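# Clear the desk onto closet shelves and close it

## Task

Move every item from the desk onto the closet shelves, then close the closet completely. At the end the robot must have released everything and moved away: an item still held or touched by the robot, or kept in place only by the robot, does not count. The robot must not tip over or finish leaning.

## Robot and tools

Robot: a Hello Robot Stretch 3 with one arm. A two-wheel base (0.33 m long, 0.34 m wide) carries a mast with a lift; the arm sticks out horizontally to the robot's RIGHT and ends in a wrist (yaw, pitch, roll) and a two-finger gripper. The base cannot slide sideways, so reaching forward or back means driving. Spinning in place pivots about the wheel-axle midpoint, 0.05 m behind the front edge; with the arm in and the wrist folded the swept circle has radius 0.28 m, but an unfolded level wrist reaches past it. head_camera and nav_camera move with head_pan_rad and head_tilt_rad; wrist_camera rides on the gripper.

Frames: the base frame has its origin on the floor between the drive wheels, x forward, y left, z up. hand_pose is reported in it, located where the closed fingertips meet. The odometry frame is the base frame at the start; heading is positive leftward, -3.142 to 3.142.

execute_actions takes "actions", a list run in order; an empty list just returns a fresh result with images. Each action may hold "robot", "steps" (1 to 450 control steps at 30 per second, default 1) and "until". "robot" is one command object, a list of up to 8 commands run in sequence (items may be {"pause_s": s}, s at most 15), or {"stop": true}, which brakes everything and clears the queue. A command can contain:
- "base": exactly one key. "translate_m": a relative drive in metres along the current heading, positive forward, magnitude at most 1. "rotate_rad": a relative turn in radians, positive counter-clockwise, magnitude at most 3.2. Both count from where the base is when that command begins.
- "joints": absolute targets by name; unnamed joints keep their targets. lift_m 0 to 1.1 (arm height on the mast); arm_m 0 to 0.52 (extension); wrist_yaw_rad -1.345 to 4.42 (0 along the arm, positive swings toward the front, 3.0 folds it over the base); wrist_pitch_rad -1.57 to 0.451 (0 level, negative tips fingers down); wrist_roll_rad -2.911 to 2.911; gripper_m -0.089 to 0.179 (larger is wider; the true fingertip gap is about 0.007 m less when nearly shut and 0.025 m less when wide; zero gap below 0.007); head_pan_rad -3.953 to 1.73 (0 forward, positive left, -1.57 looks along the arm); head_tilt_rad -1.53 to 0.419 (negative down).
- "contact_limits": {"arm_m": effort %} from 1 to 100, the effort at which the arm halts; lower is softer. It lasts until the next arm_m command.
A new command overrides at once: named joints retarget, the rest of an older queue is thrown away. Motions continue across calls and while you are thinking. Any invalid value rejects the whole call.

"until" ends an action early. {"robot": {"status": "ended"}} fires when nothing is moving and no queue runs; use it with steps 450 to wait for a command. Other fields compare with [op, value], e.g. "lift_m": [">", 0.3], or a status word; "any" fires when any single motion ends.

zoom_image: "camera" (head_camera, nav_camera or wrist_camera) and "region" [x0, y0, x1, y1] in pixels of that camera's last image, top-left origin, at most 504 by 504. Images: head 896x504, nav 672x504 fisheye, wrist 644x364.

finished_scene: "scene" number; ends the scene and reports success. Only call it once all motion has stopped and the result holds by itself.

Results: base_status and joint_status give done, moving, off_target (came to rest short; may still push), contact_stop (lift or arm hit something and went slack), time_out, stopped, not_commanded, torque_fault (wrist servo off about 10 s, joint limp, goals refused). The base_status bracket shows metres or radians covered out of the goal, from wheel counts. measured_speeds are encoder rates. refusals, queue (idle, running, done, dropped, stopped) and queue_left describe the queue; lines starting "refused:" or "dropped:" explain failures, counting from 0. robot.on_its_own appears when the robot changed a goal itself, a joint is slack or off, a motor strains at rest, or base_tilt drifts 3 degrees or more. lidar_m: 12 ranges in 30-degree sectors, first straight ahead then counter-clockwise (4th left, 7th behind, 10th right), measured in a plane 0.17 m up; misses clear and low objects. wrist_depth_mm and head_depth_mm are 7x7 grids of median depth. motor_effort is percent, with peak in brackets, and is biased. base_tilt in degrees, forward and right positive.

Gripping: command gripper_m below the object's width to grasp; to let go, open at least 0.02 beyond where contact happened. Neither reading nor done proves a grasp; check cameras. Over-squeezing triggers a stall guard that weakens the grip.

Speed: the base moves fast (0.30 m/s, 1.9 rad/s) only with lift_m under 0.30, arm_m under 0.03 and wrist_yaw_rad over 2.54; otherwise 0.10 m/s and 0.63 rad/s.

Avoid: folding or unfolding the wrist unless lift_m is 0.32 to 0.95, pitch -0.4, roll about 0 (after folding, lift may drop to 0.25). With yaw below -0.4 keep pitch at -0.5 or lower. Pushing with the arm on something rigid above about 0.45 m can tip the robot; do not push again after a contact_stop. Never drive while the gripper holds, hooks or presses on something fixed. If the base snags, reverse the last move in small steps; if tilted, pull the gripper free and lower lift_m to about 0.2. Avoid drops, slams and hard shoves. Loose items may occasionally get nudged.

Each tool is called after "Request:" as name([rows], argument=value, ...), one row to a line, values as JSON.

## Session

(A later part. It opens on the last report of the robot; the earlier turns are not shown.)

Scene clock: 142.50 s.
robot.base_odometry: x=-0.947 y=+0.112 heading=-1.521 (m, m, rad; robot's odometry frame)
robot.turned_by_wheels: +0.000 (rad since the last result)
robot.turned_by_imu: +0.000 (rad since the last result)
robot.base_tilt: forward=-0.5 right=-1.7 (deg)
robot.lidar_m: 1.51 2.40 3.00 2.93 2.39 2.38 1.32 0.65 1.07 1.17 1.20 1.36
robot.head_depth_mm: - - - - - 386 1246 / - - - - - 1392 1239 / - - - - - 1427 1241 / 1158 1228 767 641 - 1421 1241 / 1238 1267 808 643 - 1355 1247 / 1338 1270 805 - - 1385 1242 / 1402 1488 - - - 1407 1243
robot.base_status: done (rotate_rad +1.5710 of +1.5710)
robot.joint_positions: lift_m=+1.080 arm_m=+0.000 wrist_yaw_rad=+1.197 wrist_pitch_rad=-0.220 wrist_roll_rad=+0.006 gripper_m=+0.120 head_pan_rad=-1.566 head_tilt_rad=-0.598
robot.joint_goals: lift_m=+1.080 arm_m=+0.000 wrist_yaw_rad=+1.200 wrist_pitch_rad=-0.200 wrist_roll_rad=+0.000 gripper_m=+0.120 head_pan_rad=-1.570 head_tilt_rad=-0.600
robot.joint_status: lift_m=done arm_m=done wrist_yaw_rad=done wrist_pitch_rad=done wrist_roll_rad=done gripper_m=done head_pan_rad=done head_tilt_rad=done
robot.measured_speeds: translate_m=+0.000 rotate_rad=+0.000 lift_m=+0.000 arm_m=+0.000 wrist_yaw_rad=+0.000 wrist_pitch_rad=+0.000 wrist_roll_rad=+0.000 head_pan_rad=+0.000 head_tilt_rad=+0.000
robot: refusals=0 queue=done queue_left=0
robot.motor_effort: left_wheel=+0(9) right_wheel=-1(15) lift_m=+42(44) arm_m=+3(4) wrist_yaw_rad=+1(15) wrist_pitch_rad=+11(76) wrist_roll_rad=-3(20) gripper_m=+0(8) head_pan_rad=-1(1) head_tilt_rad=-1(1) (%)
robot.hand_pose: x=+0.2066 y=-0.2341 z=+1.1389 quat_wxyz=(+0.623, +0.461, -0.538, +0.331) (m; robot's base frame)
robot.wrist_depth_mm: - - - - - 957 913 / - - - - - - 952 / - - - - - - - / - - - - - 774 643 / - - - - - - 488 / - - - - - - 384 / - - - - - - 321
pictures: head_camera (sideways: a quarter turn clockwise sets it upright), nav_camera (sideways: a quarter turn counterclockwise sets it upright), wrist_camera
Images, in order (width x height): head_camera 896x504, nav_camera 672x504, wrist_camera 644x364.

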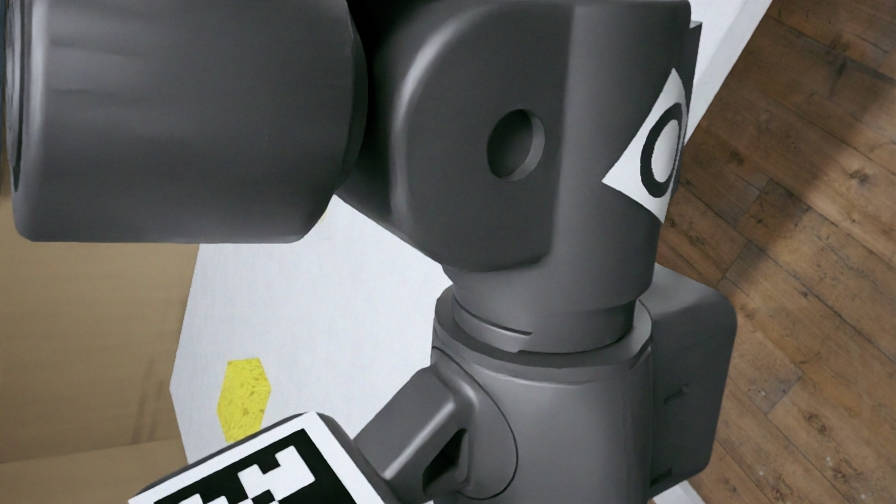

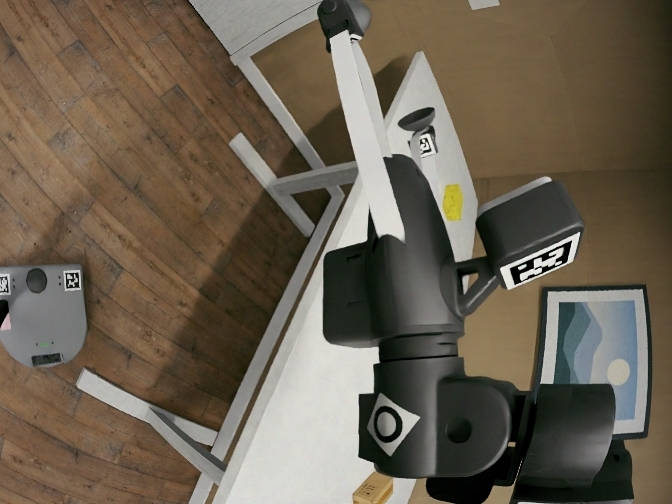

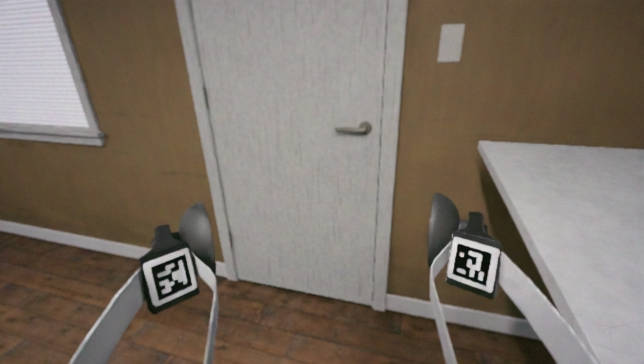

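Request:
execute_actions([
  {"robot":[{"base":{"rotate_rad":-0.72}},{"joints":{"lift_m":1.0,"wrist_yaw_rad":0,"wrist_pitch_rad":-0.3,"head_tilt_rad":-0.7}}],"steps":300,"until":{"robot":{"status":"ended"}}},
])

Scene clock: 150.57 s.
robot.base_odometry: x=-0.947 y=+0.112 heading=-2.241 (m, m, rad; robot's odometry frame)
robot.turned_by_wheels: -0.720 (rad since the last result)
robot.turned_by_imu: -0.721 (rad since the last result)
robot.base_tilt: forward=-0.6 right=-1.8 (deg)
robot.lidar_m: 1.36 1.42 1.91 2.99 3.07 2.50 2.37 1.58 0.66 0.65 1.09 1.20
robot.head_depth_mm: 915 973 696 - - - 1148 / 909 933 692 - - - 1153 / 906 926 663 - - - 1133 / 905 932 649 - - 1383 1178 / 898 928 668 502 426 1345 1181 / 893 929 667 519 425 1339 1190 / 892 928 668 519 425 1343 1180
robot.base_status: done (rotate_rad -0.7198 of -0.7200)
robot.joint_positions: lift_m=+1.000 arm_m=+0.000 wrist_yaw_rad=+0.003 wrist_pitch_rad=-0.314 wrist_roll_rad=+0.005 gripper_m=+0.120 head_pan_rad=-1.566 head_tilt_rad=-0.691
robot.joint_goals: lift_m=+1.000 arm_m=+0.000 wrist_yaw_rad=+0.000 wrist_pitch_rad=-0.300 wrist_roll_rad=+0.000 gripper_m=+0.120 head_pan_rad=-1.570 head_tilt_rad=-0.700
robot.joint_status: lift_m=done arm_m=done wrist_yaw_rad=done wrist_pitch_rad=done wrist_roll_rad=done gripper_m=done head_pan_rad=done head_tilt_rad=done
robot.measured_speeds: translate_m=+0.000 rotate_rad=+0.000 lift_m=+0.000 arm_m=+0.000 wrist_yaw_rad=+0.000 wrist_pitch_rad=+0.000 wrist_roll_rad=+0.000 head_pan_rad=+0.000 head_tilt_rad=+0.000
robot: refusals=0 queue=done queue_left=0
robot.motor_effort: left_wheel=+4(8) right_wheel=-6(7) lift_m=+17(47) arm_m=+2(2) wrist_yaw_rad=-3(3) wrist_pitch_rad=+9(12) wrist_roll_rad=-2(3) gripper_m=+0(1) head_pan_rad=+0(2) head_tilt_rad=-3(11) (%)
robot.hand_pose: x=-0.0208 y=-0.3809 z=+1.0371 quat_wxyz=(+0.697, +0.112, -0.700, -0.110) (m; robot's base frame)
robot.wrist_depth_mm: 675 705 705 725 744 751 745 / 743 739 759 772 785 792 815 / 596 579 579 436 554 860 896 / 407 409 403 392 391 385 944 / 317 320 305 308 303 297 299 / 256 265 250 249 247 236 243 / 215 212 212 211 208 206 207
pictures: head_camera (sideways: a quarter turn clockwise sets it upright), nav_camera (sideways: a quarter turn counterclockwise sets it upright), wrist_camera
Images, in order (width x height): head_camera 896x504, nav_camera 672x504, wrist_camera 644x364.

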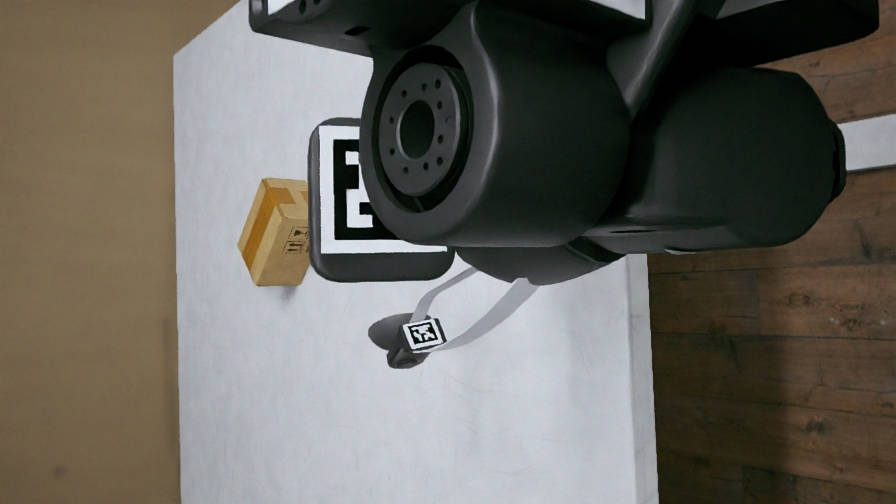

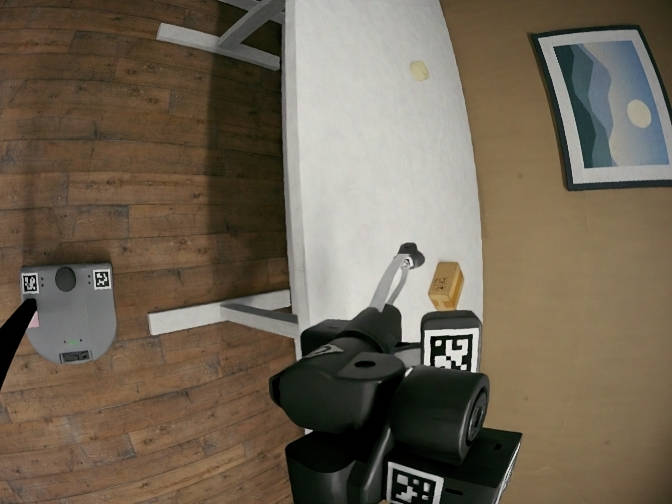

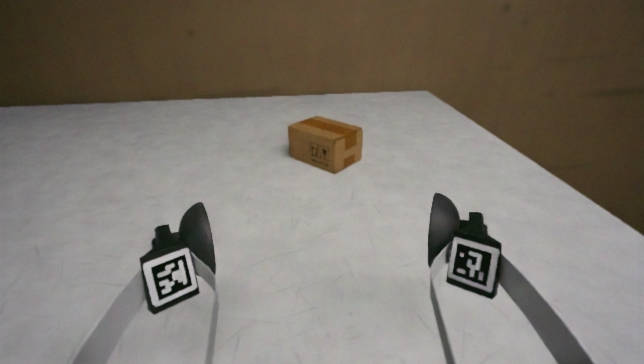

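Request:
execute_actions([
  {"robot":[{"joints":{"lift_m":1.02,"gripper_m":0.175}},{"joints":{"arm_m":0.18}}],"steps":300,"until":{"robot":{"status":"ended"}}},
])

Scene clock: 158.10 s.
robot.base_odometry: x=-0.947 y=+0.112 heading=-2.241 (m, m, rad; robot's odometry frame)
robot.turned_by_wheels: +0.000 (rad since the last result)
robot.turned_by_imu: +0.001 (rad since the last result)
robot.base_tilt: forward=-0.6 right=-1.7 (deg)
robot.lidar_m: 1.36 1.42 1.91 2.99 3.07 2.50 2.38 1.58 0.66 0.65 1.09 1.20
robot.head_depth_mm: - 1013 618 519 425 1371 1191 / - - 606 518 425 1340 1187 / 874 - - 519 425 1281 1179 / 889 879 627 520 425 1369 1190 / 896 929 641 520 425 1331 1179 / 893 932 663 518 425 1350 1197 / 887 930 663 517 424 1336 1189
robot.base_status: done (rotate_rad -0.7198 of -0.7200)
robot.joint_positions: lift_m=+1.020 arm_m=+0.180 wrist_yaw_rad=+0.002 wrist_pitch_rad=-0.314 wrist_roll_rad=+0.005 gripper_m=+0.175 head_pan_rad=-1.566 head_tilt_rad=-0.691
robot.joint_goals: lift_m=+1.020 arm_m=+0.180 wrist_yaw_rad=+0.000 wrist_pitch_rad=-0.300 wrist_roll_rad=+0.000 gripper_m=+0.175 head_pan_rad=-1.570 head_tilt_rad=-0.700
robot.joint_status: lift_m=done arm_m=done wrist_yaw_rad=done wrist_pitch_rad=done wrist_roll_rad=done gripper_m=done head_pan_rad=done head_tilt_rad=done
robot.measured_speeds: translate_m=+0.000 rotate_rad=+0.000 lift_m=+0.000 arm_m=+0.000 wrist_yaw_rad=+0.000 wrist_pitch_rad=+0.000 wrist_roll_rad=+0.000 head_pan_rad=+0.000 head_tilt_rad=+0.000
robot: refusals=0 queue=done queue_left=0
robot.motor_effort: left_wheel=+4(4) right_wheel=-6(6) lift_m=+42(45) arm_m=+3(3) wrist_yaw_rad=-2(2) wrist_pitch_rad=+9(8) wrist_roll_rad=-3(3) gripper_m=+1(98) head_pan_rad=-1(0) head_tilt_rad=-3(3) (%)
robot.hand_pose: x=-0.0211 y=-0.5609 z=+1.0561 quat_wxyz=(+0.697, +0.111, -0.700, -0.111) (m; robot's base frame)
robot.wrist_depth_mm: 535 554 562 565 581 580 592 / 575 591 588 608 617 621 638 / 609 617 615 603 601 685 691 / 451 444 442 432 425 420 743 / 342 358 340 270 317 338 355 / 285 269 278 263 269 258 268 / 227 232 232 230 229 228 224
pictures: head_camera (sideways: a quarter turn clockwise sets it upright), nav_camera (sideways: a quarter turn counterclockwise sets it upright), wrist_camera
Images, in order (width x height): head_camera 896x504, nav_camera 672x504, wrist_camera 644x364.

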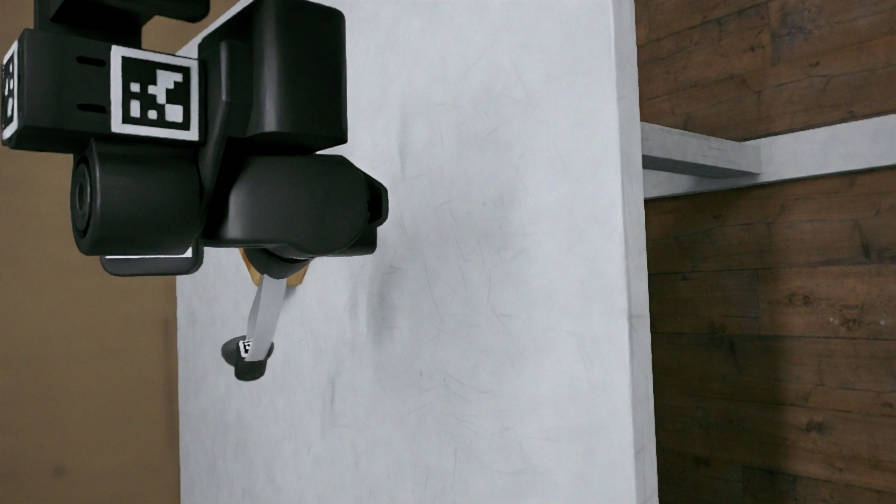

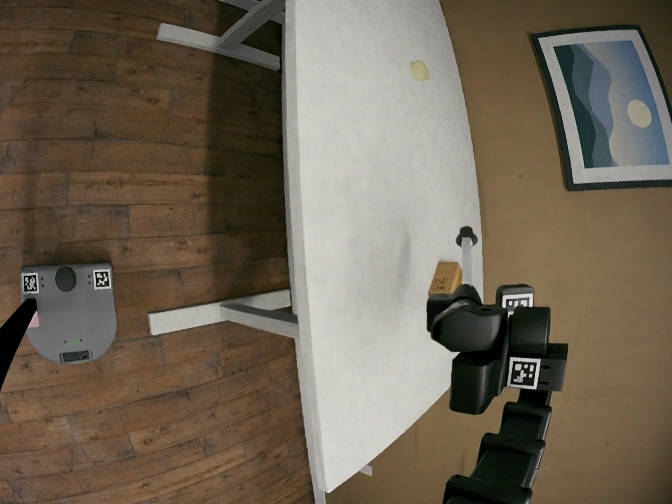

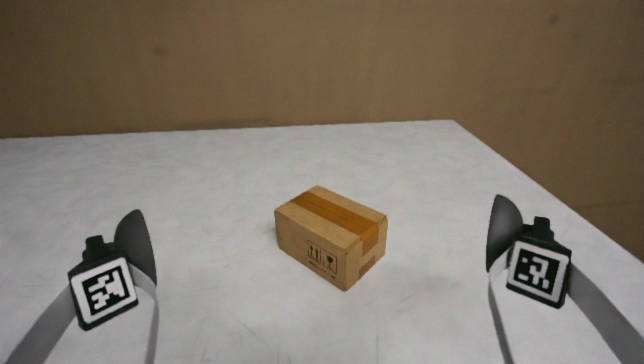

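Request:
execute_actions([
  {"robot":[{"joints":{"lift_m":1.01,"arm_m":0.27}}],"steps":300,"until":{"robot":{"status":"ended"}}},
])

Scene clock: 162.13 s.
robot.base_odometry: x=-0.947 y=+0.112 heading=-2.241 (m, m, rad; robot's odometry frame)
robot.turned_by_wheels: +0.000 (rad since the last result)
robot.turned_by_imu: +0.000 (rad since the last result)
robot.base_tilt: forward=-0.6 right=-1.7 (deg)
robot.lidar_m: 1.36 1.41 1.90 3.00 3.08 2.49 2.38 1.57 0.66 0.65 1.10 1.20
robot.head_depth_mm: - 881 667 518 425 1369 1188 / - - 653 520 426 1337 1189 / 879 - 638 519 426 1287 1186 / 882 940 642 518 425 1382 1190 / 901 953 665 518 424 1337 1193 / 894 930 663 518 426 1330 1177 / 889 924 665 518 424 1340 1187
robot.base_status: done (rotate_rad -0.7198 of -0.7200)
robot.joint_positions: lift_m=+1.010 arm_m=+0.270 wrist_yaw_rad=+0.002 wrist_pitch_rad=-0.314 wrist_roll_rad=+0.005 gripper_m=+0.175 head_pan_rad=-1.566 head_tilt_rad=-0.691
robot.joint_goals: lift_m=+1.010 arm_m=+0.270 wrist_yaw_rad=+0.000 wrist_pitch_rad=-0.300 wrist_roll_rad=+0.000 gripper_m=+0.175 head_pan_rad=-1.570 head_tilt_rad=-0.700
robot.joint_status: lift_m=done arm_m=done wrist_yaw_rad=done wrist_pitch_rad=done wrist_roll_rad=done gripper_m=done head_pan_rad=done head_tilt_rad=done
robot.measured_speeds: translate_m=+0.000 rotate_rad=+0.000 lift_m=+0.000 arm_m=+0.000 wrist_yaw_rad=+0.000 wrist_pitch_rad=+0.000 wrist_roll_rad=+0.000 head_pan_rad=+0.000 head_tilt_rad=+0.000
robot: refusals=0 queue=done queue_left=0
robot.motor_effort: left_wheel=+4(4) right_wheel=-6(6) lift_m=+17(42) arm_m=+3(1) wrist_yaw_rad=-2(2) wrist_pitch_rad=+8(9) wrist_roll_rad=-3(3) gripper_m=+1(1) head_pan_rad=+0(1) head_tilt_rad=-3(3) (%)
robot.hand_pose: x=-0.0211 y=-0.6508 z=+1.0470 quat_wxyz=(+0.697, +0.111, -0.700, -0.111) (m; robot's base frame)
robot.wrist_depth_mm: 461 472 473 490 497 497 505 / 494 504 505 526 528 539 544 / 536 541 543 553 561 576 608 / 429 425 417 412 404 403 657 / 331 342 321 321 314 323 327 / 279 254 263 198 240 247 261 / 218 224 222 180 205 217 214
pictures: head_camera (sideways: a quarter turn clockwise sets it upright), nav_camera (sideways: a quarter turn counterclockwise sets it upright), wrist_camera
Images, in order (width x height): head_camera 896x504, nav_camera 672x504, wrist_camera 644x364.

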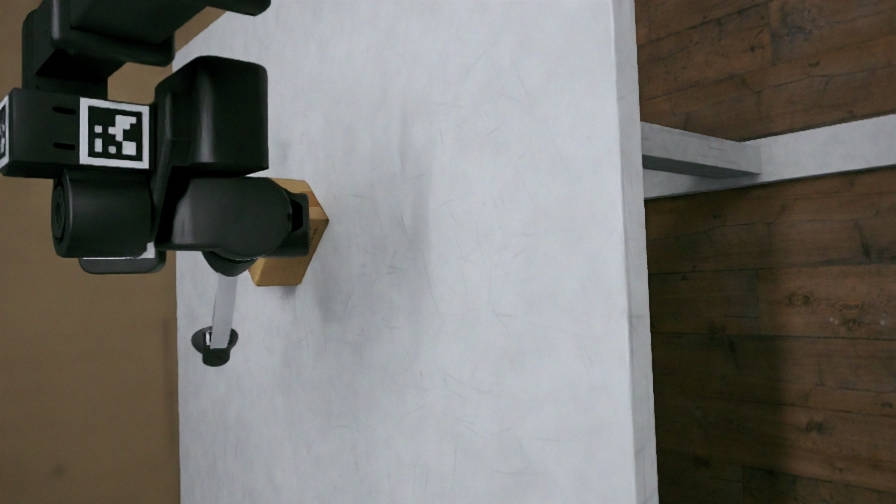

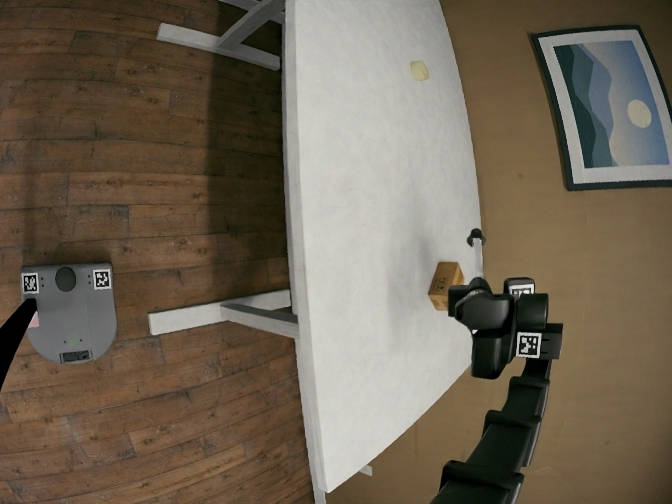

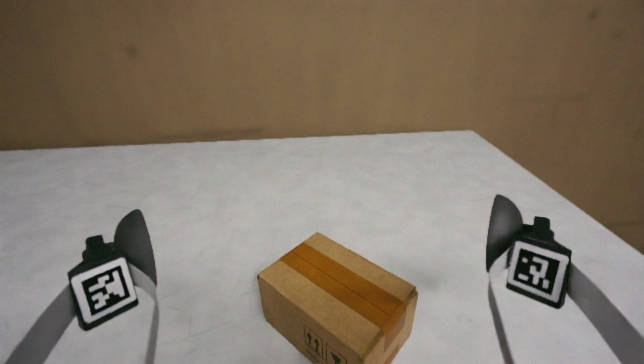

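Request:
execute_actions([
  {"robot":[{"joints":{"lift_m":0.97,"arm_m":0.25}}],"steps":300,"until":{"robot":{"status":"ended"}}},
])

Scene clock: 170.47 s.
robot.base_odometry: x=-0.947 y=+0.112 heading=-2.241 (m, m, rad; robot's odometry frame)
robot.turned_by_wheels: +0.000 (rad since the last result)
robot.turned_by_imu: +0.000 (rad since the last result)
robot.base_tilt: forward=-0.6 right=-1.7 (deg)
robot.lidar_m: 1.36 1.41 1.90 2.99 3.07 2.49 2.38 1.57 0.65 0.65 1.10 1.20
robot.head_depth_mm: 913 - 640 520 426 1379 1188 / 900 - 605 521 425 1347 1195 / 904 - - 519 425 1283 1176 / 905 963 638 519 425 1375 1186 / 897 927 642 518 425 1344 1192 / 895 923 663 517 425 1342 1185 / 888 929 665 520 424 1340 1186
robot.base_status: done (rotate_rad -0.7198 of -0.7200)
robot.joint_positions: lift_m=+0.970 arm_m=+0.250 wrist_yaw_rad=+0.002 wrist_pitch_rad=-0.314 wrist_roll_rad=+0.005 gripper_m=+0.175 head_pan_rad=-1.566 head_tilt_rad=-0.691
robot.joint_goals: lift_m=+0.970 arm_m=+0.250 wrist_yaw_rad=+0.000 wrist_pitch_rad=-0.300 wrist_roll_rad=+0.000 gripper_m=+0.175 head_pan_rad=-1.570 head_tilt_rad=-0.700
robot.joint_status: lift_m=done arm_m=done wrist_yaw_rad=done wrist_pitch_rad=done wrist_roll_rad=done gripper_m=done head_pan_rad=done head_tilt_rad=done
robot.measured_speeds: translate_m=+0.000 rotate_rad=+0.000 lift_m=+0.000 arm_m=+0.000 wrist_yaw_rad=+0.000 wrist_pitch_rad=+0.000 wrist_roll_rad=+0.000 head_pan_rad=+0.000 head_tilt_rad=+0.000
robot: refusals=0 queue=done queue_left=0
robot.motor_effort: left_wheel=+4(4) right_wheel=-6(6) lift_m=+18(17) arm_m=-2(4) wrist_yaw_rad=-2(2) wrist_pitch_rad=+8(8) wrist_roll_rad=-3(3) gripper_m=+0(1) head_pan_rad=-1(2) head_tilt_rad=-3(3) (%)
robot.hand_pose: x=-0.0211 y=-0.6315 z=+1.0070 quat_wxyz=(+0.697, +0.111, -0.700, -0.111) (m; robot's base frame)
robot.wrist_depth_mm: 486 492 501 506 509 512 525 / 513 522 541 535 543 567 558 / 499 490 478 474 460 488 597 / 346 345 342 329 328 321 368 / 266 272 249 187 198 264 250 / 224 206 213 185 200 201 208 / 175 180 178 176 177 174 173
pictures: head_camera (sideways: a quarter turn clockwise sets it upright), nav_camera (sideways: a quarter turn counterclockwise sets it upright), wrist_camera
Images, in order (width x height): head_camera 896x504, nav_camera 672x504, wrist_camera 644x364.

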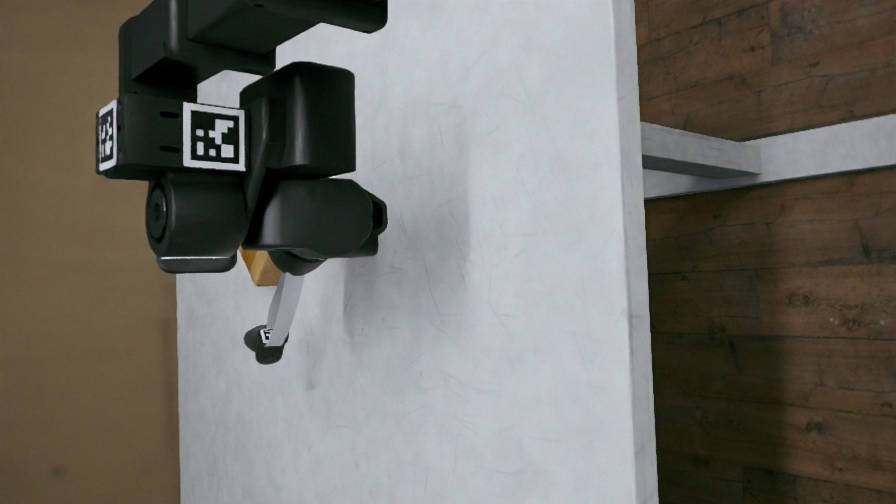

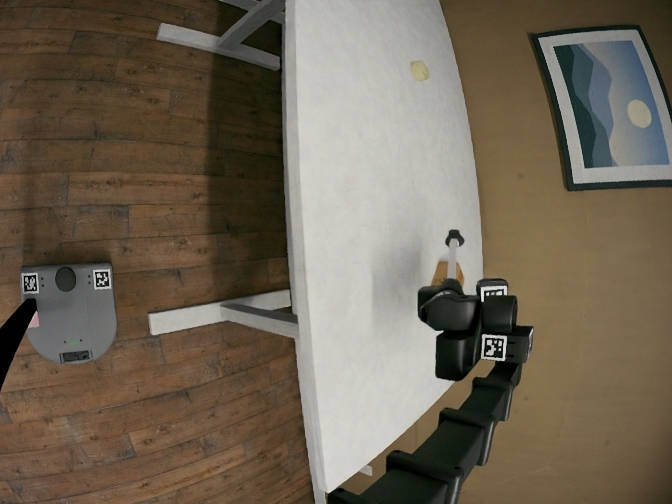

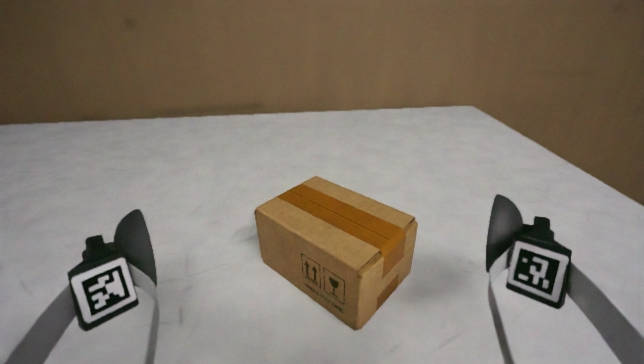

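Looks good; slightly lower and close.

Request:
execute_actions([
  {"robot":[{"joints":{"lift_m":0.96}},{"joints":{"gripper_m":0.04}},{"pause_s":0.5},{"joints":{"lift_m":1.03}}],"steps":300,"until":{"robot":{"status":"ended"}}},
])

Scene clock: 176.57 s.
robot.base_odometry: x=-0.947 y=+0.112 heading=-2.241 (m, m, rad; robot's odometry frame)
robot.turned_by_wheels: +0.000 (rad since the last result)
robot.turned_by_imu: +0.001 (rad since the last result)
robot.base_tilt: forward=-0.6 right=-1.8 (deg)
robot.lidar_m: 1.36 1.41 1.91 3.00 3.08 2.50 2.38 1.57 0.66 0.65 1.10 1.20
robot.head_depth_mm: - 992 665 518 426 1377 1190 / - - 664 519 426 1343 1184 / - - 666 519 426 1285 1180 / 875 970 640 518 425 1374 1188 / 897 928 668 518 425 1339 1187 / 894 924 663 521 425 1353 1187 / 886 921 664 517 425 1339 1184
robot.base_status: done (rotate_rad -0.7198 of -0.7200)
robot.joint_positions: lift_m=+1.030 arm_m=+0.250 wrist_yaw_rad=-0.001 wrist_pitch_rad=-0.316 wrist_roll_rad=+0.005 gripper_m=+0.040 head_pan_rad=-1.566 head_tilt_rad=-0.691
robot.joint_goals: lift_m=+1.030 arm_m=+0.250 wrist_yaw_rad=+0.000 wrist_pitch_rad=-0.300 wrist_roll_rad=+0.000 gripper_m=+0.040 head_pan_rad=-1.570 head_tilt_rad=-0.700
robot.joint_status: lift_m=done arm_m=done wrist_yaw_rad=done wrist_pitch_rad=done wrist_roll_rad=done gripper_m=done head_pan_rad=done head_tilt_rad=done
robot.measured_speeds: translate_m=+0.000 rotate_rad=+0.000 lift_m=+0.000 arm_m=+0.000 wrist_yaw_rad=+0.000 wrist_pitch_rad=+0.000 wrist_roll_rad=+0.000 head_pan_rad=+0.000 head_tilt_rad=+0.000
robot: refusals=0 queue=done queue_left=0
robot.motor_effort: left_wheel=+3(3) right_wheel=-4(6) lift_m=+42(52) arm_m=-2(2) wrist_yaw_rad=+0(2) wrist_pitch_rad=+10(10) wrist_roll_rad=-3(3) gripper_m=+0(100) head_pan_rad=-2(1) head_tilt_rad=-3(3) (%)
robot.hand_pose: x=-0.0216 y=-0.6313 z=+1.0656 quat_wxyz=(+0.697, +0.111, -0.700, -0.112) (m; robot's base frame)
robot.wrist_depth_mm: 465 482 495 498 508 524 528 / 518 516 539 530 553 567 563 / 554 569 582 572 569 603 616 / 477 463 455 452 439 435 690 / 358 356 373 346 346 339 720 / 289 290 277 221 269 279 276 / 240 244 241 226 237 236 235
pictures: head_camera (sideways: a quarter turn clockwise sets it upright), nav_camera (sideways: a quarter turn counterclockwise sets it upright), wrist_camera
Images, in order (width x height): head_camera 896x504, nav_camera 672x504, wrist_camera 644x364.

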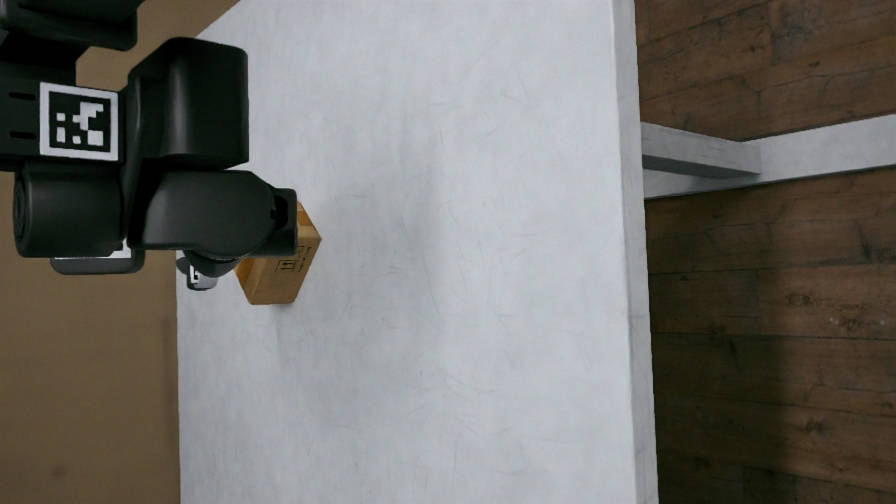

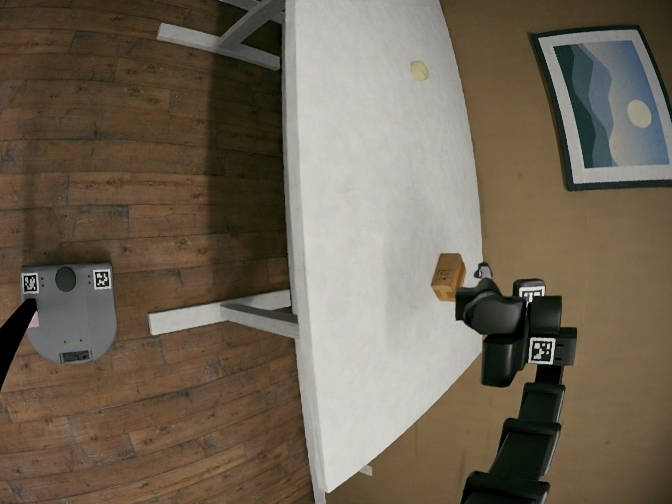

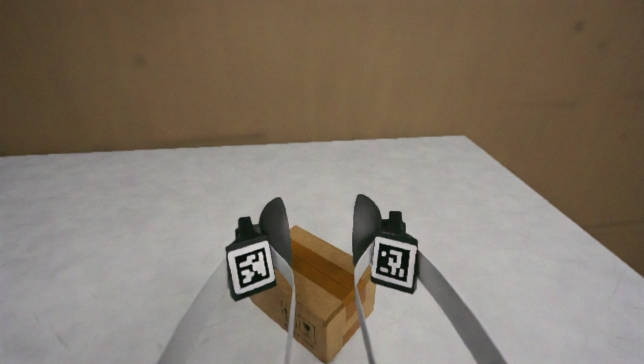

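Request:
execute_actions([
  {"robot":[{"joints":{"gripper_m":0.175}},{"joints":{"arm_m":0.21}},{"joints":{"lift_m":0.92}}],"steps":300,"until":{"robot":{"status":"ended"}}},
])

Scene clock: 185.00 s.
robot.base_odometry: x=-0.947 y=+0.112 heading=-2.241 (m, m, rad; robot's odometry frame)
robot.turned_by_wheels: +0.000 (rad since the last result)
robot.turned_by_imu: +0.001 (rad since the last result)
robot.base_tilt: forward=-0.6 right=-1.8 (deg)
robot.lidar_m: 1.36 1.41 1.92 2.99 3.07 2.49 2.38 1.58 0.66 0.65 1.10 1.20
robot.head_depth_mm: 921 982 - 504 425 1374 1180 / 915 967 - 481 426 1328 1194 / 912 929 - - 426 1281 1173 / 903 931 - 503 426 1366 1195 / 898 926 694 519 426 1349 1179 / 892 931 665 518 425 1332 1188 / 889 929 665 518 426 1339 1189
robot.base_status: done (rotate_rad -0.7199 of -0.7200)
robot.joint_positions: lift_m=+0.921 arm_m=+0.210 wrist_yaw_rad=-0.001 wrist_pitch_rad=-0.290 wrist_roll_rad=+0.005 gripper_m=+0.175 head_pan_rad=-1.566 head_tilt_rad=-0.691
robot.joint_goals: lift_m=+0.920 arm_m=+0.210 wrist_yaw_rad=+0.000 wrist_pitch_rad=-0.300 wrist_roll_rad=+0.000 gripper_m=+0.175 head_pan_rad=-1.570 head_tilt_rad=-0.700
robot.joint_status: lift_m=done arm_m=done wrist_yaw_rad=done wrist_pitch_rad=done wrist_roll_rad=done gripper_m=done head_pan_rad=done head_tilt_rad=done
robot.measured_speeds: translate_m=+0.000 rotate_rad=+0.000 lift_m=+0.000 arm_m=+0.000 wrist_yaw_rad=+0.000 wrist_pitch_rad=+0.000 wrist_roll_rad=+0.000 head_pan_rad=+0.000 head_tilt_rad=+0.000
robot: refusals=0 queue=done queue_left=0
robot.motor_effort: left_wheel=+3(4) right_wheel=-4(5) lift_m=+12(40) arm_m=+0(2) wrist_yaw_rad=+0(1) wrist_pitch_rad=-6(9) wrist_roll_rad=-3(3) gripper_m=-1(98) head_pan_rad=+0(1) head_tilt_rad=-3(4) (%)
robot.hand_pose: x=-0.0216 y=-0.5937 z=+0.9630 quat_wxyz=(+0.698, +0.102, -0.701, -0.103) (m; robot's base frame)
robot.wrist_depth_mm: 513 520 536 545 542 556 555 / 544 552 558 583 559 589 596 / 395 382 345 212 364 350 635 / 266 261 241 207 247 245 240 / 200 206 193 192 189 198 186 / - 157 158 155 154 147 154 / 128 132 131 130 130 129 127
pictures: head_camera (sideways: a quarter turn clockwise sets it upright), nav_camera (sideways: a quarter turn counterclockwise sets it upright), wrist_camera
Images, in order (width x height): head_camera 896x504, nav_camera 672x504, wrist_camera 644x364.

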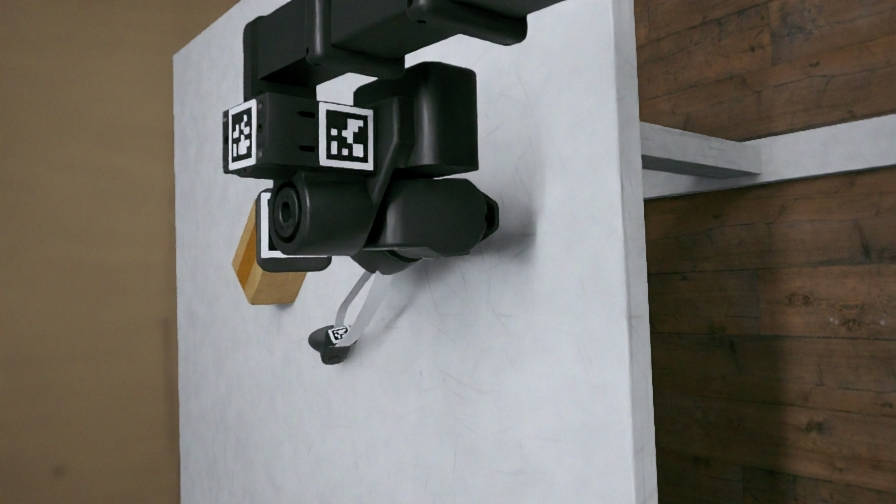

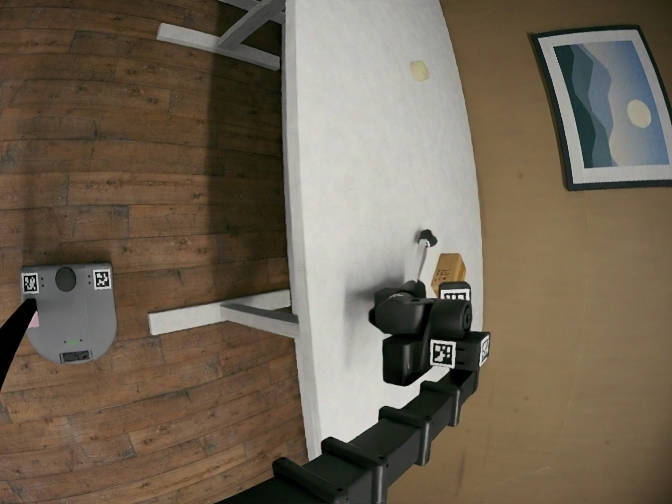

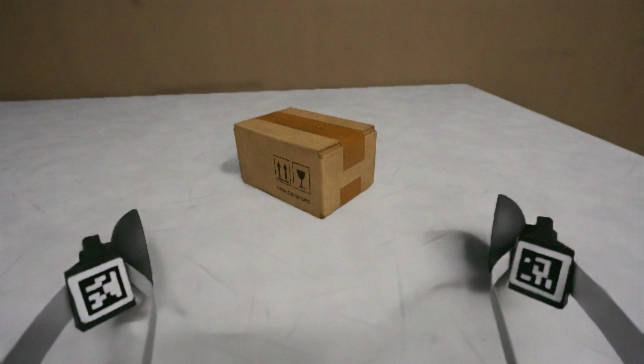

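Request:
execute_actions([
  {"robot":[{"joints":{"lift_m":0.932}},{"joints":{"arm_m":0.285}},{"joints":{"gripper_m":0.04}},{"pause_s":0.5},{"joints":{"lift_m":1.0}}],"steps":300,"until":{"robot":{"status":"ended"}}},
])

Scene clock: 192.70 s.
robot.base_odometry: x=-0.947 y=+0.112 heading=-2.241 (m, m, rad; robot's odometry frame)
robot.turned_by_wheels: +0.000 (rad since the last result)
robot.turned_by_imu: +0.001 (rad since the last result)
robot.base_tilt: forward=-0.6 right=-1.7 (deg)
robot.lidar_m: 1.36 1.42 1.91 2.99 3.08 2.49 2.38 1.58 0.66 0.65 1.10 1.20
robot.head_depth_mm: 884 836 666 520 425 1372 1188 / - - 656 518 425 1347 1186 / 878 - 638 519 425 1293 1187 / 888 626 640 519 425 1370 1194 / 897 930 666 519 424 1341 1191 / 893 927 662 518 425 1336 1182 / 886 926 663 519 425 1346 1183
robot.base_status: done (rotate_rad -0.7198 of -0.7200)
robot.joint_positions: lift_m=+0.999 arm_m=+0.285 wrist_yaw_rad=+0.000 wrist_pitch_rad=-0.323 wrist_roll_rad=+0.005 gripper_m=+0.041 head_pan_rad=-1.566 head_tilt_rad=-0.691
robot.joint_goals: lift_m=+1.000 arm_m=+0.285 wrist_yaw_rad=+0.000 wrist_pitch_rad=-0.300 wrist_roll_rad=+0.000 gripper_m=+0.040 head_pan_rad=-1.570 head_tilt_rad=-0.700
robot.joint_status: lift_m=done arm_m=done wrist_yaw_rad=done wrist_pitch_rad=done wrist_roll_rad=done gripper_m=done head_pan_rad=done head_tilt_rad=done
robot.measured_speeds: translate_m=+0.000 rotate_rad=+0.000 lift_m=+0.000 arm_m=+0.000 wrist_yaw_rad=+0.000 wrist_pitch_rad=+0.000 wrist_roll_rad=+0.000 head_pan_rad=+0.000 head_tilt_rad=+0.000
robot: refusals=0 queue=done queue_left=0
robot.motor_effort: left_wheel=+3(3) right_wheel=-4(5) lift_m=+43(43) arm_m=+3(2) wrist_yaw_rad=+0(1) wrist_pitch_rad=+13(14) wrist_roll_rad=-3(3) gripper_m=-15(100) head_pan_rad=+0(1) head_tilt_rad=-4(3) (%)
robot.hand_pose: x=-0.0215 y=-0.6650 z=+1.0340 quat_wxyz=(+0.696, +0.114, -0.699, -0.114) (m; robot's base frame)
robot.wrist_depth_mm: 449 458 465 465 479 486 496 / 480 488 500 501 509 529 545 / 524 516 528 536 528 555 595 / 396 391 205 155 374 373 628 / 308 303 304 148 288 290 286 / 248 247 232 226 234 241 238 / 210 209 206 206 204 203 201
pictures: head_camera (sideways: a quarter turn clockwise sets it upright), nav_camera (sideways: a quarter turn counterclockwise sets it upright), wrist_camera
Images, in order (width x height): head_camera 896x504, nav_camera 672x504, wrist_camera 644x364.

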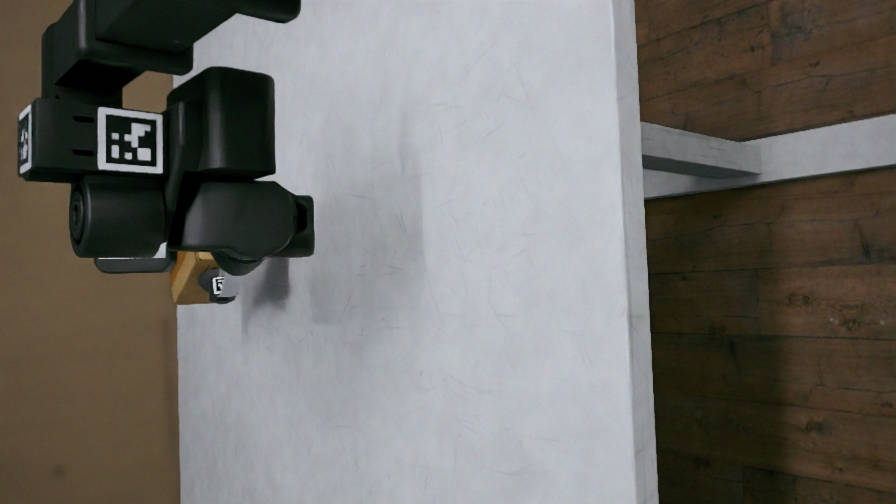

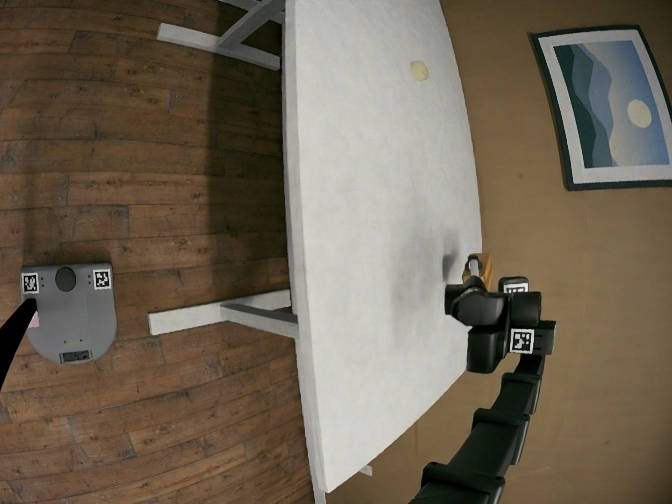

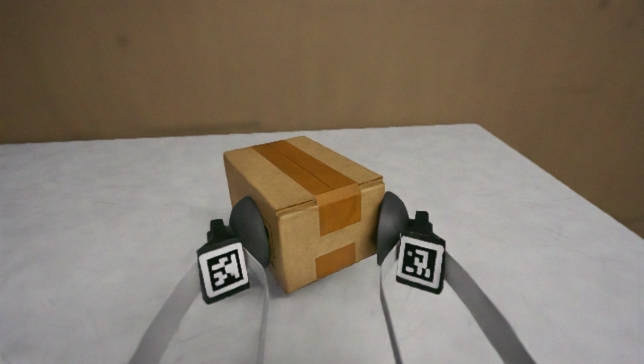

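Request:
execute_actions([
  {"robot":[{"joints":{"gripper_m":0.03,"lift_m":1.03}},{"joints":{"arm_m":0}},{"joints":{"wrist_yaw_rad":1.57},"base":{"translate_m":0.1}},{"base":{"rotate_rad":1.571}},{"base":{"translate_m":1.0}},{"base":{"translate_m":1.0}}],"steps":450,"until":{"robot":{"status":"ended"}}},
  {"steps":450,"until":{"robot":{"status":"ended"}}},
  {"robot":{"joints":{"head_pan_rad":0,"head_tilt_rad":-0.4}},"steps":60,"until":{"robot":{"status":"ended"}}},
])

Scene clock: 234.17 s.
robot.base_odometry: x=+0.558 y=-1.209 heading=-0.670 (m, m, rad; robot's odometry frame)
robot.turned_by_wheels: +1.571 (rad since the last result)
robot.turned_by_imu: +1.597 (rad since the last result)
robot.base_tilt: forward=-0.6 right=-1.8 (deg)
robot.lidar_m: 1.55 1.04 1.38 2.53 2.62 3.18 2.65 1.77 1.29 1.24 1.29 1.02
robot.head_depth_mm: 881 895 940 1008 1094 1170 1333 / 1409 1493 1610 1654 1581 1319 1329 / 1407 1516 1624 1795 1972 1731 1402 / 1416 1500 1624 1783 1639 1702 1409 / 1405 1514 1606 1763 1664 1726 1408 / 1390 1507 1606 1746 1669 1711 1401 / 1396 1490 1608 1741 1504 1228 1320
robot.base_status: done (translate_m +1.0000 of +1.0000)
robot.joint_positions: lift_m=+1.029 arm_m=+0.000 wrist_yaw_rad=+1.568 wrist_pitch_rad=-0.324 wrist_roll_rad=+0.004 gripper_m=+0.031 head_pan_rad=-0.007 head_tilt_rad=-0.408
robot.joint_goals: lift_m=+1.030 arm_m=+0.000 wrist_yaw_rad=+1.570 wrist_pitch_rad=-0.300 wrist_roll_rad=+0.000 gripper_m=+0.030 head_pan_rad=+0.000 head_tilt_rad=-0.400
robot.joint_status: lift_m=done arm_m=done wrist_yaw_rad=done wrist_pitch_rad=done wrist_roll_rad=done gripper_m=done head_pan_rad=done head_tilt_rad=done
robot.measured_speeds: translate_m=+0.000 rotate_rad=+0.000 lift_m=+0.000 arm_m=+0.000 wrist_yaw_rad=+0.000 wrist_pitch_rad=+0.000 wrist_roll_rad=+0.000 head_pan_rad=+0.000 head_tilt_rad=+0.000
robot: refusals=0 queue=done queue_left=0
robot.motor_effort: left_wheel=-4(8) right_wheel=+4(9) lift_m=+43(40) arm_m=-2(2) wrist_yaw_rad=+1(2) wrist_pitch_rad=+14(14) wrist_roll_rad=-2(3) gripper_m=-20(70) head_pan_rad=+2(32) head_tilt_rad=+2(19) (%)
robot.hand_pose: x=+0.2139 y=-0.1461 z=+1.0639 quat_wxyz=(+0.574, +0.574, -0.415, +0.411) (m; robot's base frame)
robot.wrist_depth_mm: 773 - - - 797 - - / 833 849 - - 858 - - / 927 947 - - 946 - - / - - 201 154 - - - / - - - 148 - - - / - - - - - - - / - - - - - - -
pictures: head_camera (sideways: a quarter turn clockwise sets it upright), nav_camera (sideways: a quarter turn counterclockwise sets it upright), wrist_camera
Images, in order (width x height): head_camera 896x504, nav_camera 672x504, wrist_camera 644x364.

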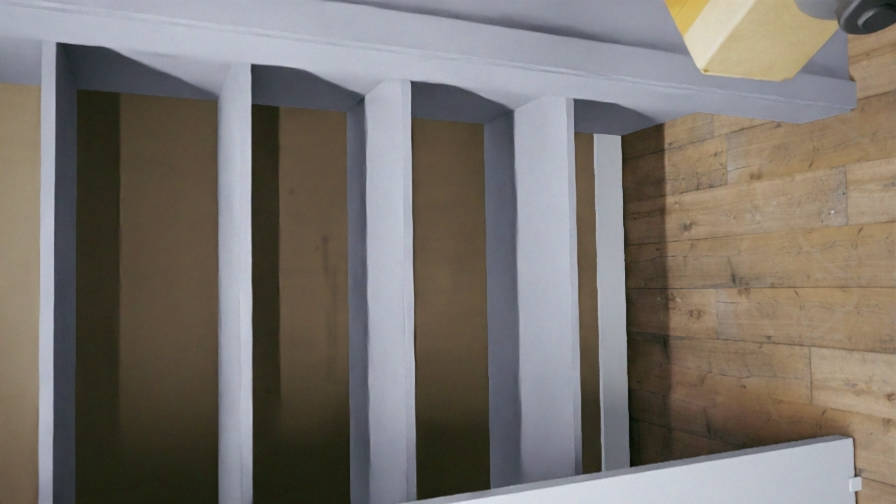

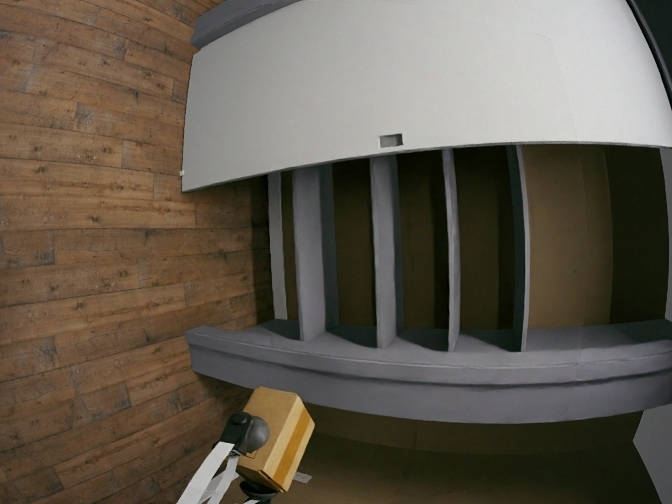

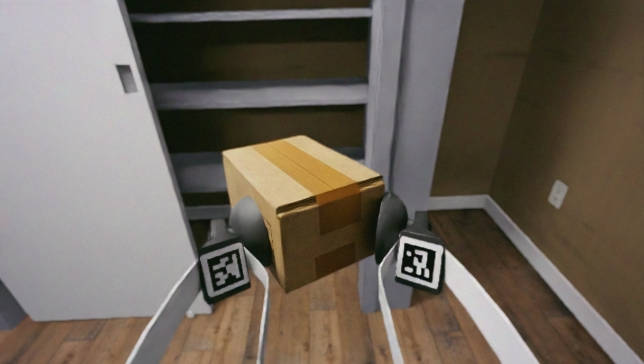

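Request:
execute_actions([
  {"robot":[{"base":{"translate_m":0.62},"joints":{"lift_m":0.86,"wrist_pitch_rad":-0.15}},{"base":{"rotate_rad":1.571}},{"joints":{"wrist_yaw_rad":0,"head_pan_rad":-1.57,"head_tilt_rad":-0.5}}],"steps":450,"until":{"robot":{"status":"ended"}}},
])

Scene clock: 252.00 s.
robot.base_odometry: x=+1.044 y=-1.594 heading=+0.900 (m, m, rad; robot's odometry frame)
robot.turned_by_wheels: +1.571 (rad since the last result)
robot.turned_by_imu: +1.582 (rad since the last result)
robot.base_tilt: forward=-0.5 right=-1.7 (deg)
robot.lidar_m: 1.25 2.63 3.58 3.27 1.77 1.28 1.23 0.48 0.47 1.09 0.50 0.51
robot.head_depth_mm: 908 950 1078 941 1165 1026 1255 / 902 955 1073 948 1204 1019 1348 / 904 944 1073 949 1204 1000 - / 905 947 1070 946 509 464 - / 900 943 1070 943 1165 1017 1328 / 896 940 1063 941 1199 1030 1328 / 893 934 1063 944 1190 1034 1310
robot.base_status: done (rotate_rad +1.5708 of +1.5710)
robot.joint_positions: lift_m=+0.860 arm_m=+0.000 wrist_yaw_rad=+0.003 wrist_pitch_rad=-0.181 wrist_roll_rad=+0.004 gripper_m=+0.031 head_pan_rad=-1.563 head_tilt_rad=-0.493
robot.joint_goals: lift_m=+0.860 arm_m=+0.000 wrist_yaw_rad=+0.000 wrist_pitch_rad=-0.150 wrist_roll_rad=+0.000 gripper_m=+0.030 head_pan_rad=-1.570 head_tilt_rad=-0.500
robot.joint_status: lift_m=done arm_m=done wrist_yaw_rad=done wrist_pitch_rad=done wrist_roll_rad=done gripper_m=done head_pan_rad=done head_tilt_rad=done
robot.measured_speeds: translate_m=+0.000 rotate_rad=+0.000 lift_m=+0.000 arm_m=+0.000 wrist_yaw_rad=+0.000 wrist_pitch_rad=+0.000 wrist_roll_rad=+0.000 head_pan_rad=+0.000 head_tilt_rad=+0.000
robot: refusals=0 queue=done queue_left=0
robot.motor_effort: left_wheel=-4(8) right_wheel=+4(8) lift_m=+18(47) arm_m=-2(2) wrist_yaw_rad=-3(4) wrist_pitch_rad=+18(20) wrist_roll_rad=-2(2) gripper_m=-19(19) head_pan_rad=-2(29) head_tilt_rad=-3(12) (%)
robot.hand_pose: x=-0.0207 y=-0.3930 z=+0.9294 quat_wxyz=(+0.703, +0.065, -0.705, -0.063) (m; robot's base frame)
robot.wrist_depth_mm: 712 722 717 759 747 618 430 / 783 765 770 810 786 628 433 / 794 801 811 826 787 612 431 / 513 510 203 154 515 500 442 / 919 938 908 149 913 657 437 / 813 845 789 748 769 601 439 / 673 674 665 658 656 610 444
pictures: head_camera (sideways: a quarter turn clockwise sets it upright), nav_camera (sideways: a quarter turn counterclockwise sets it upright), wrist_camera
Images, in order (width x height): head_camera 896x504, nav_camera 672x504, wrist_camera 644x364.

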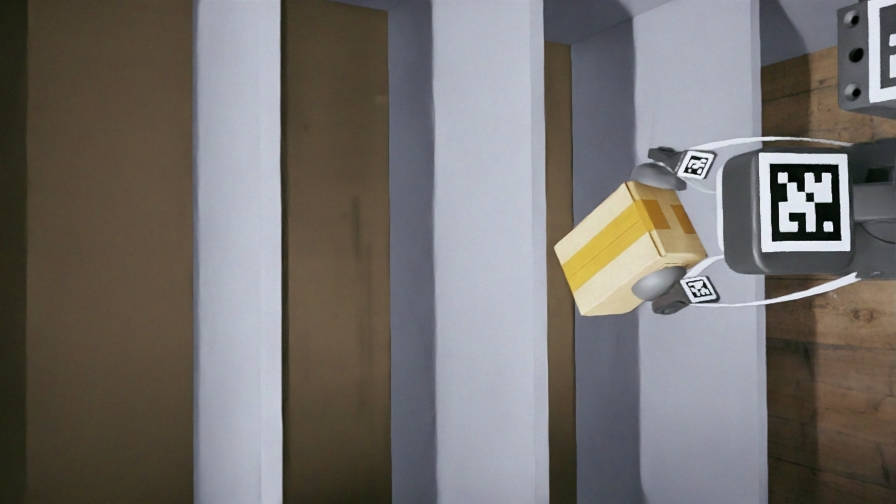

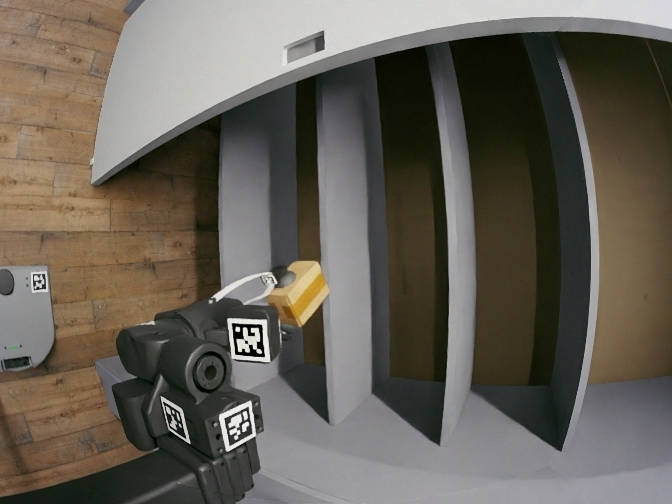

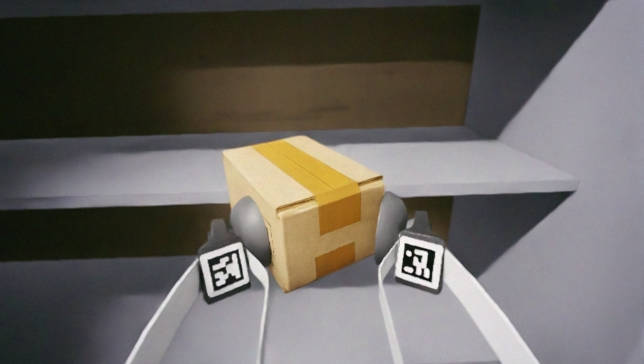

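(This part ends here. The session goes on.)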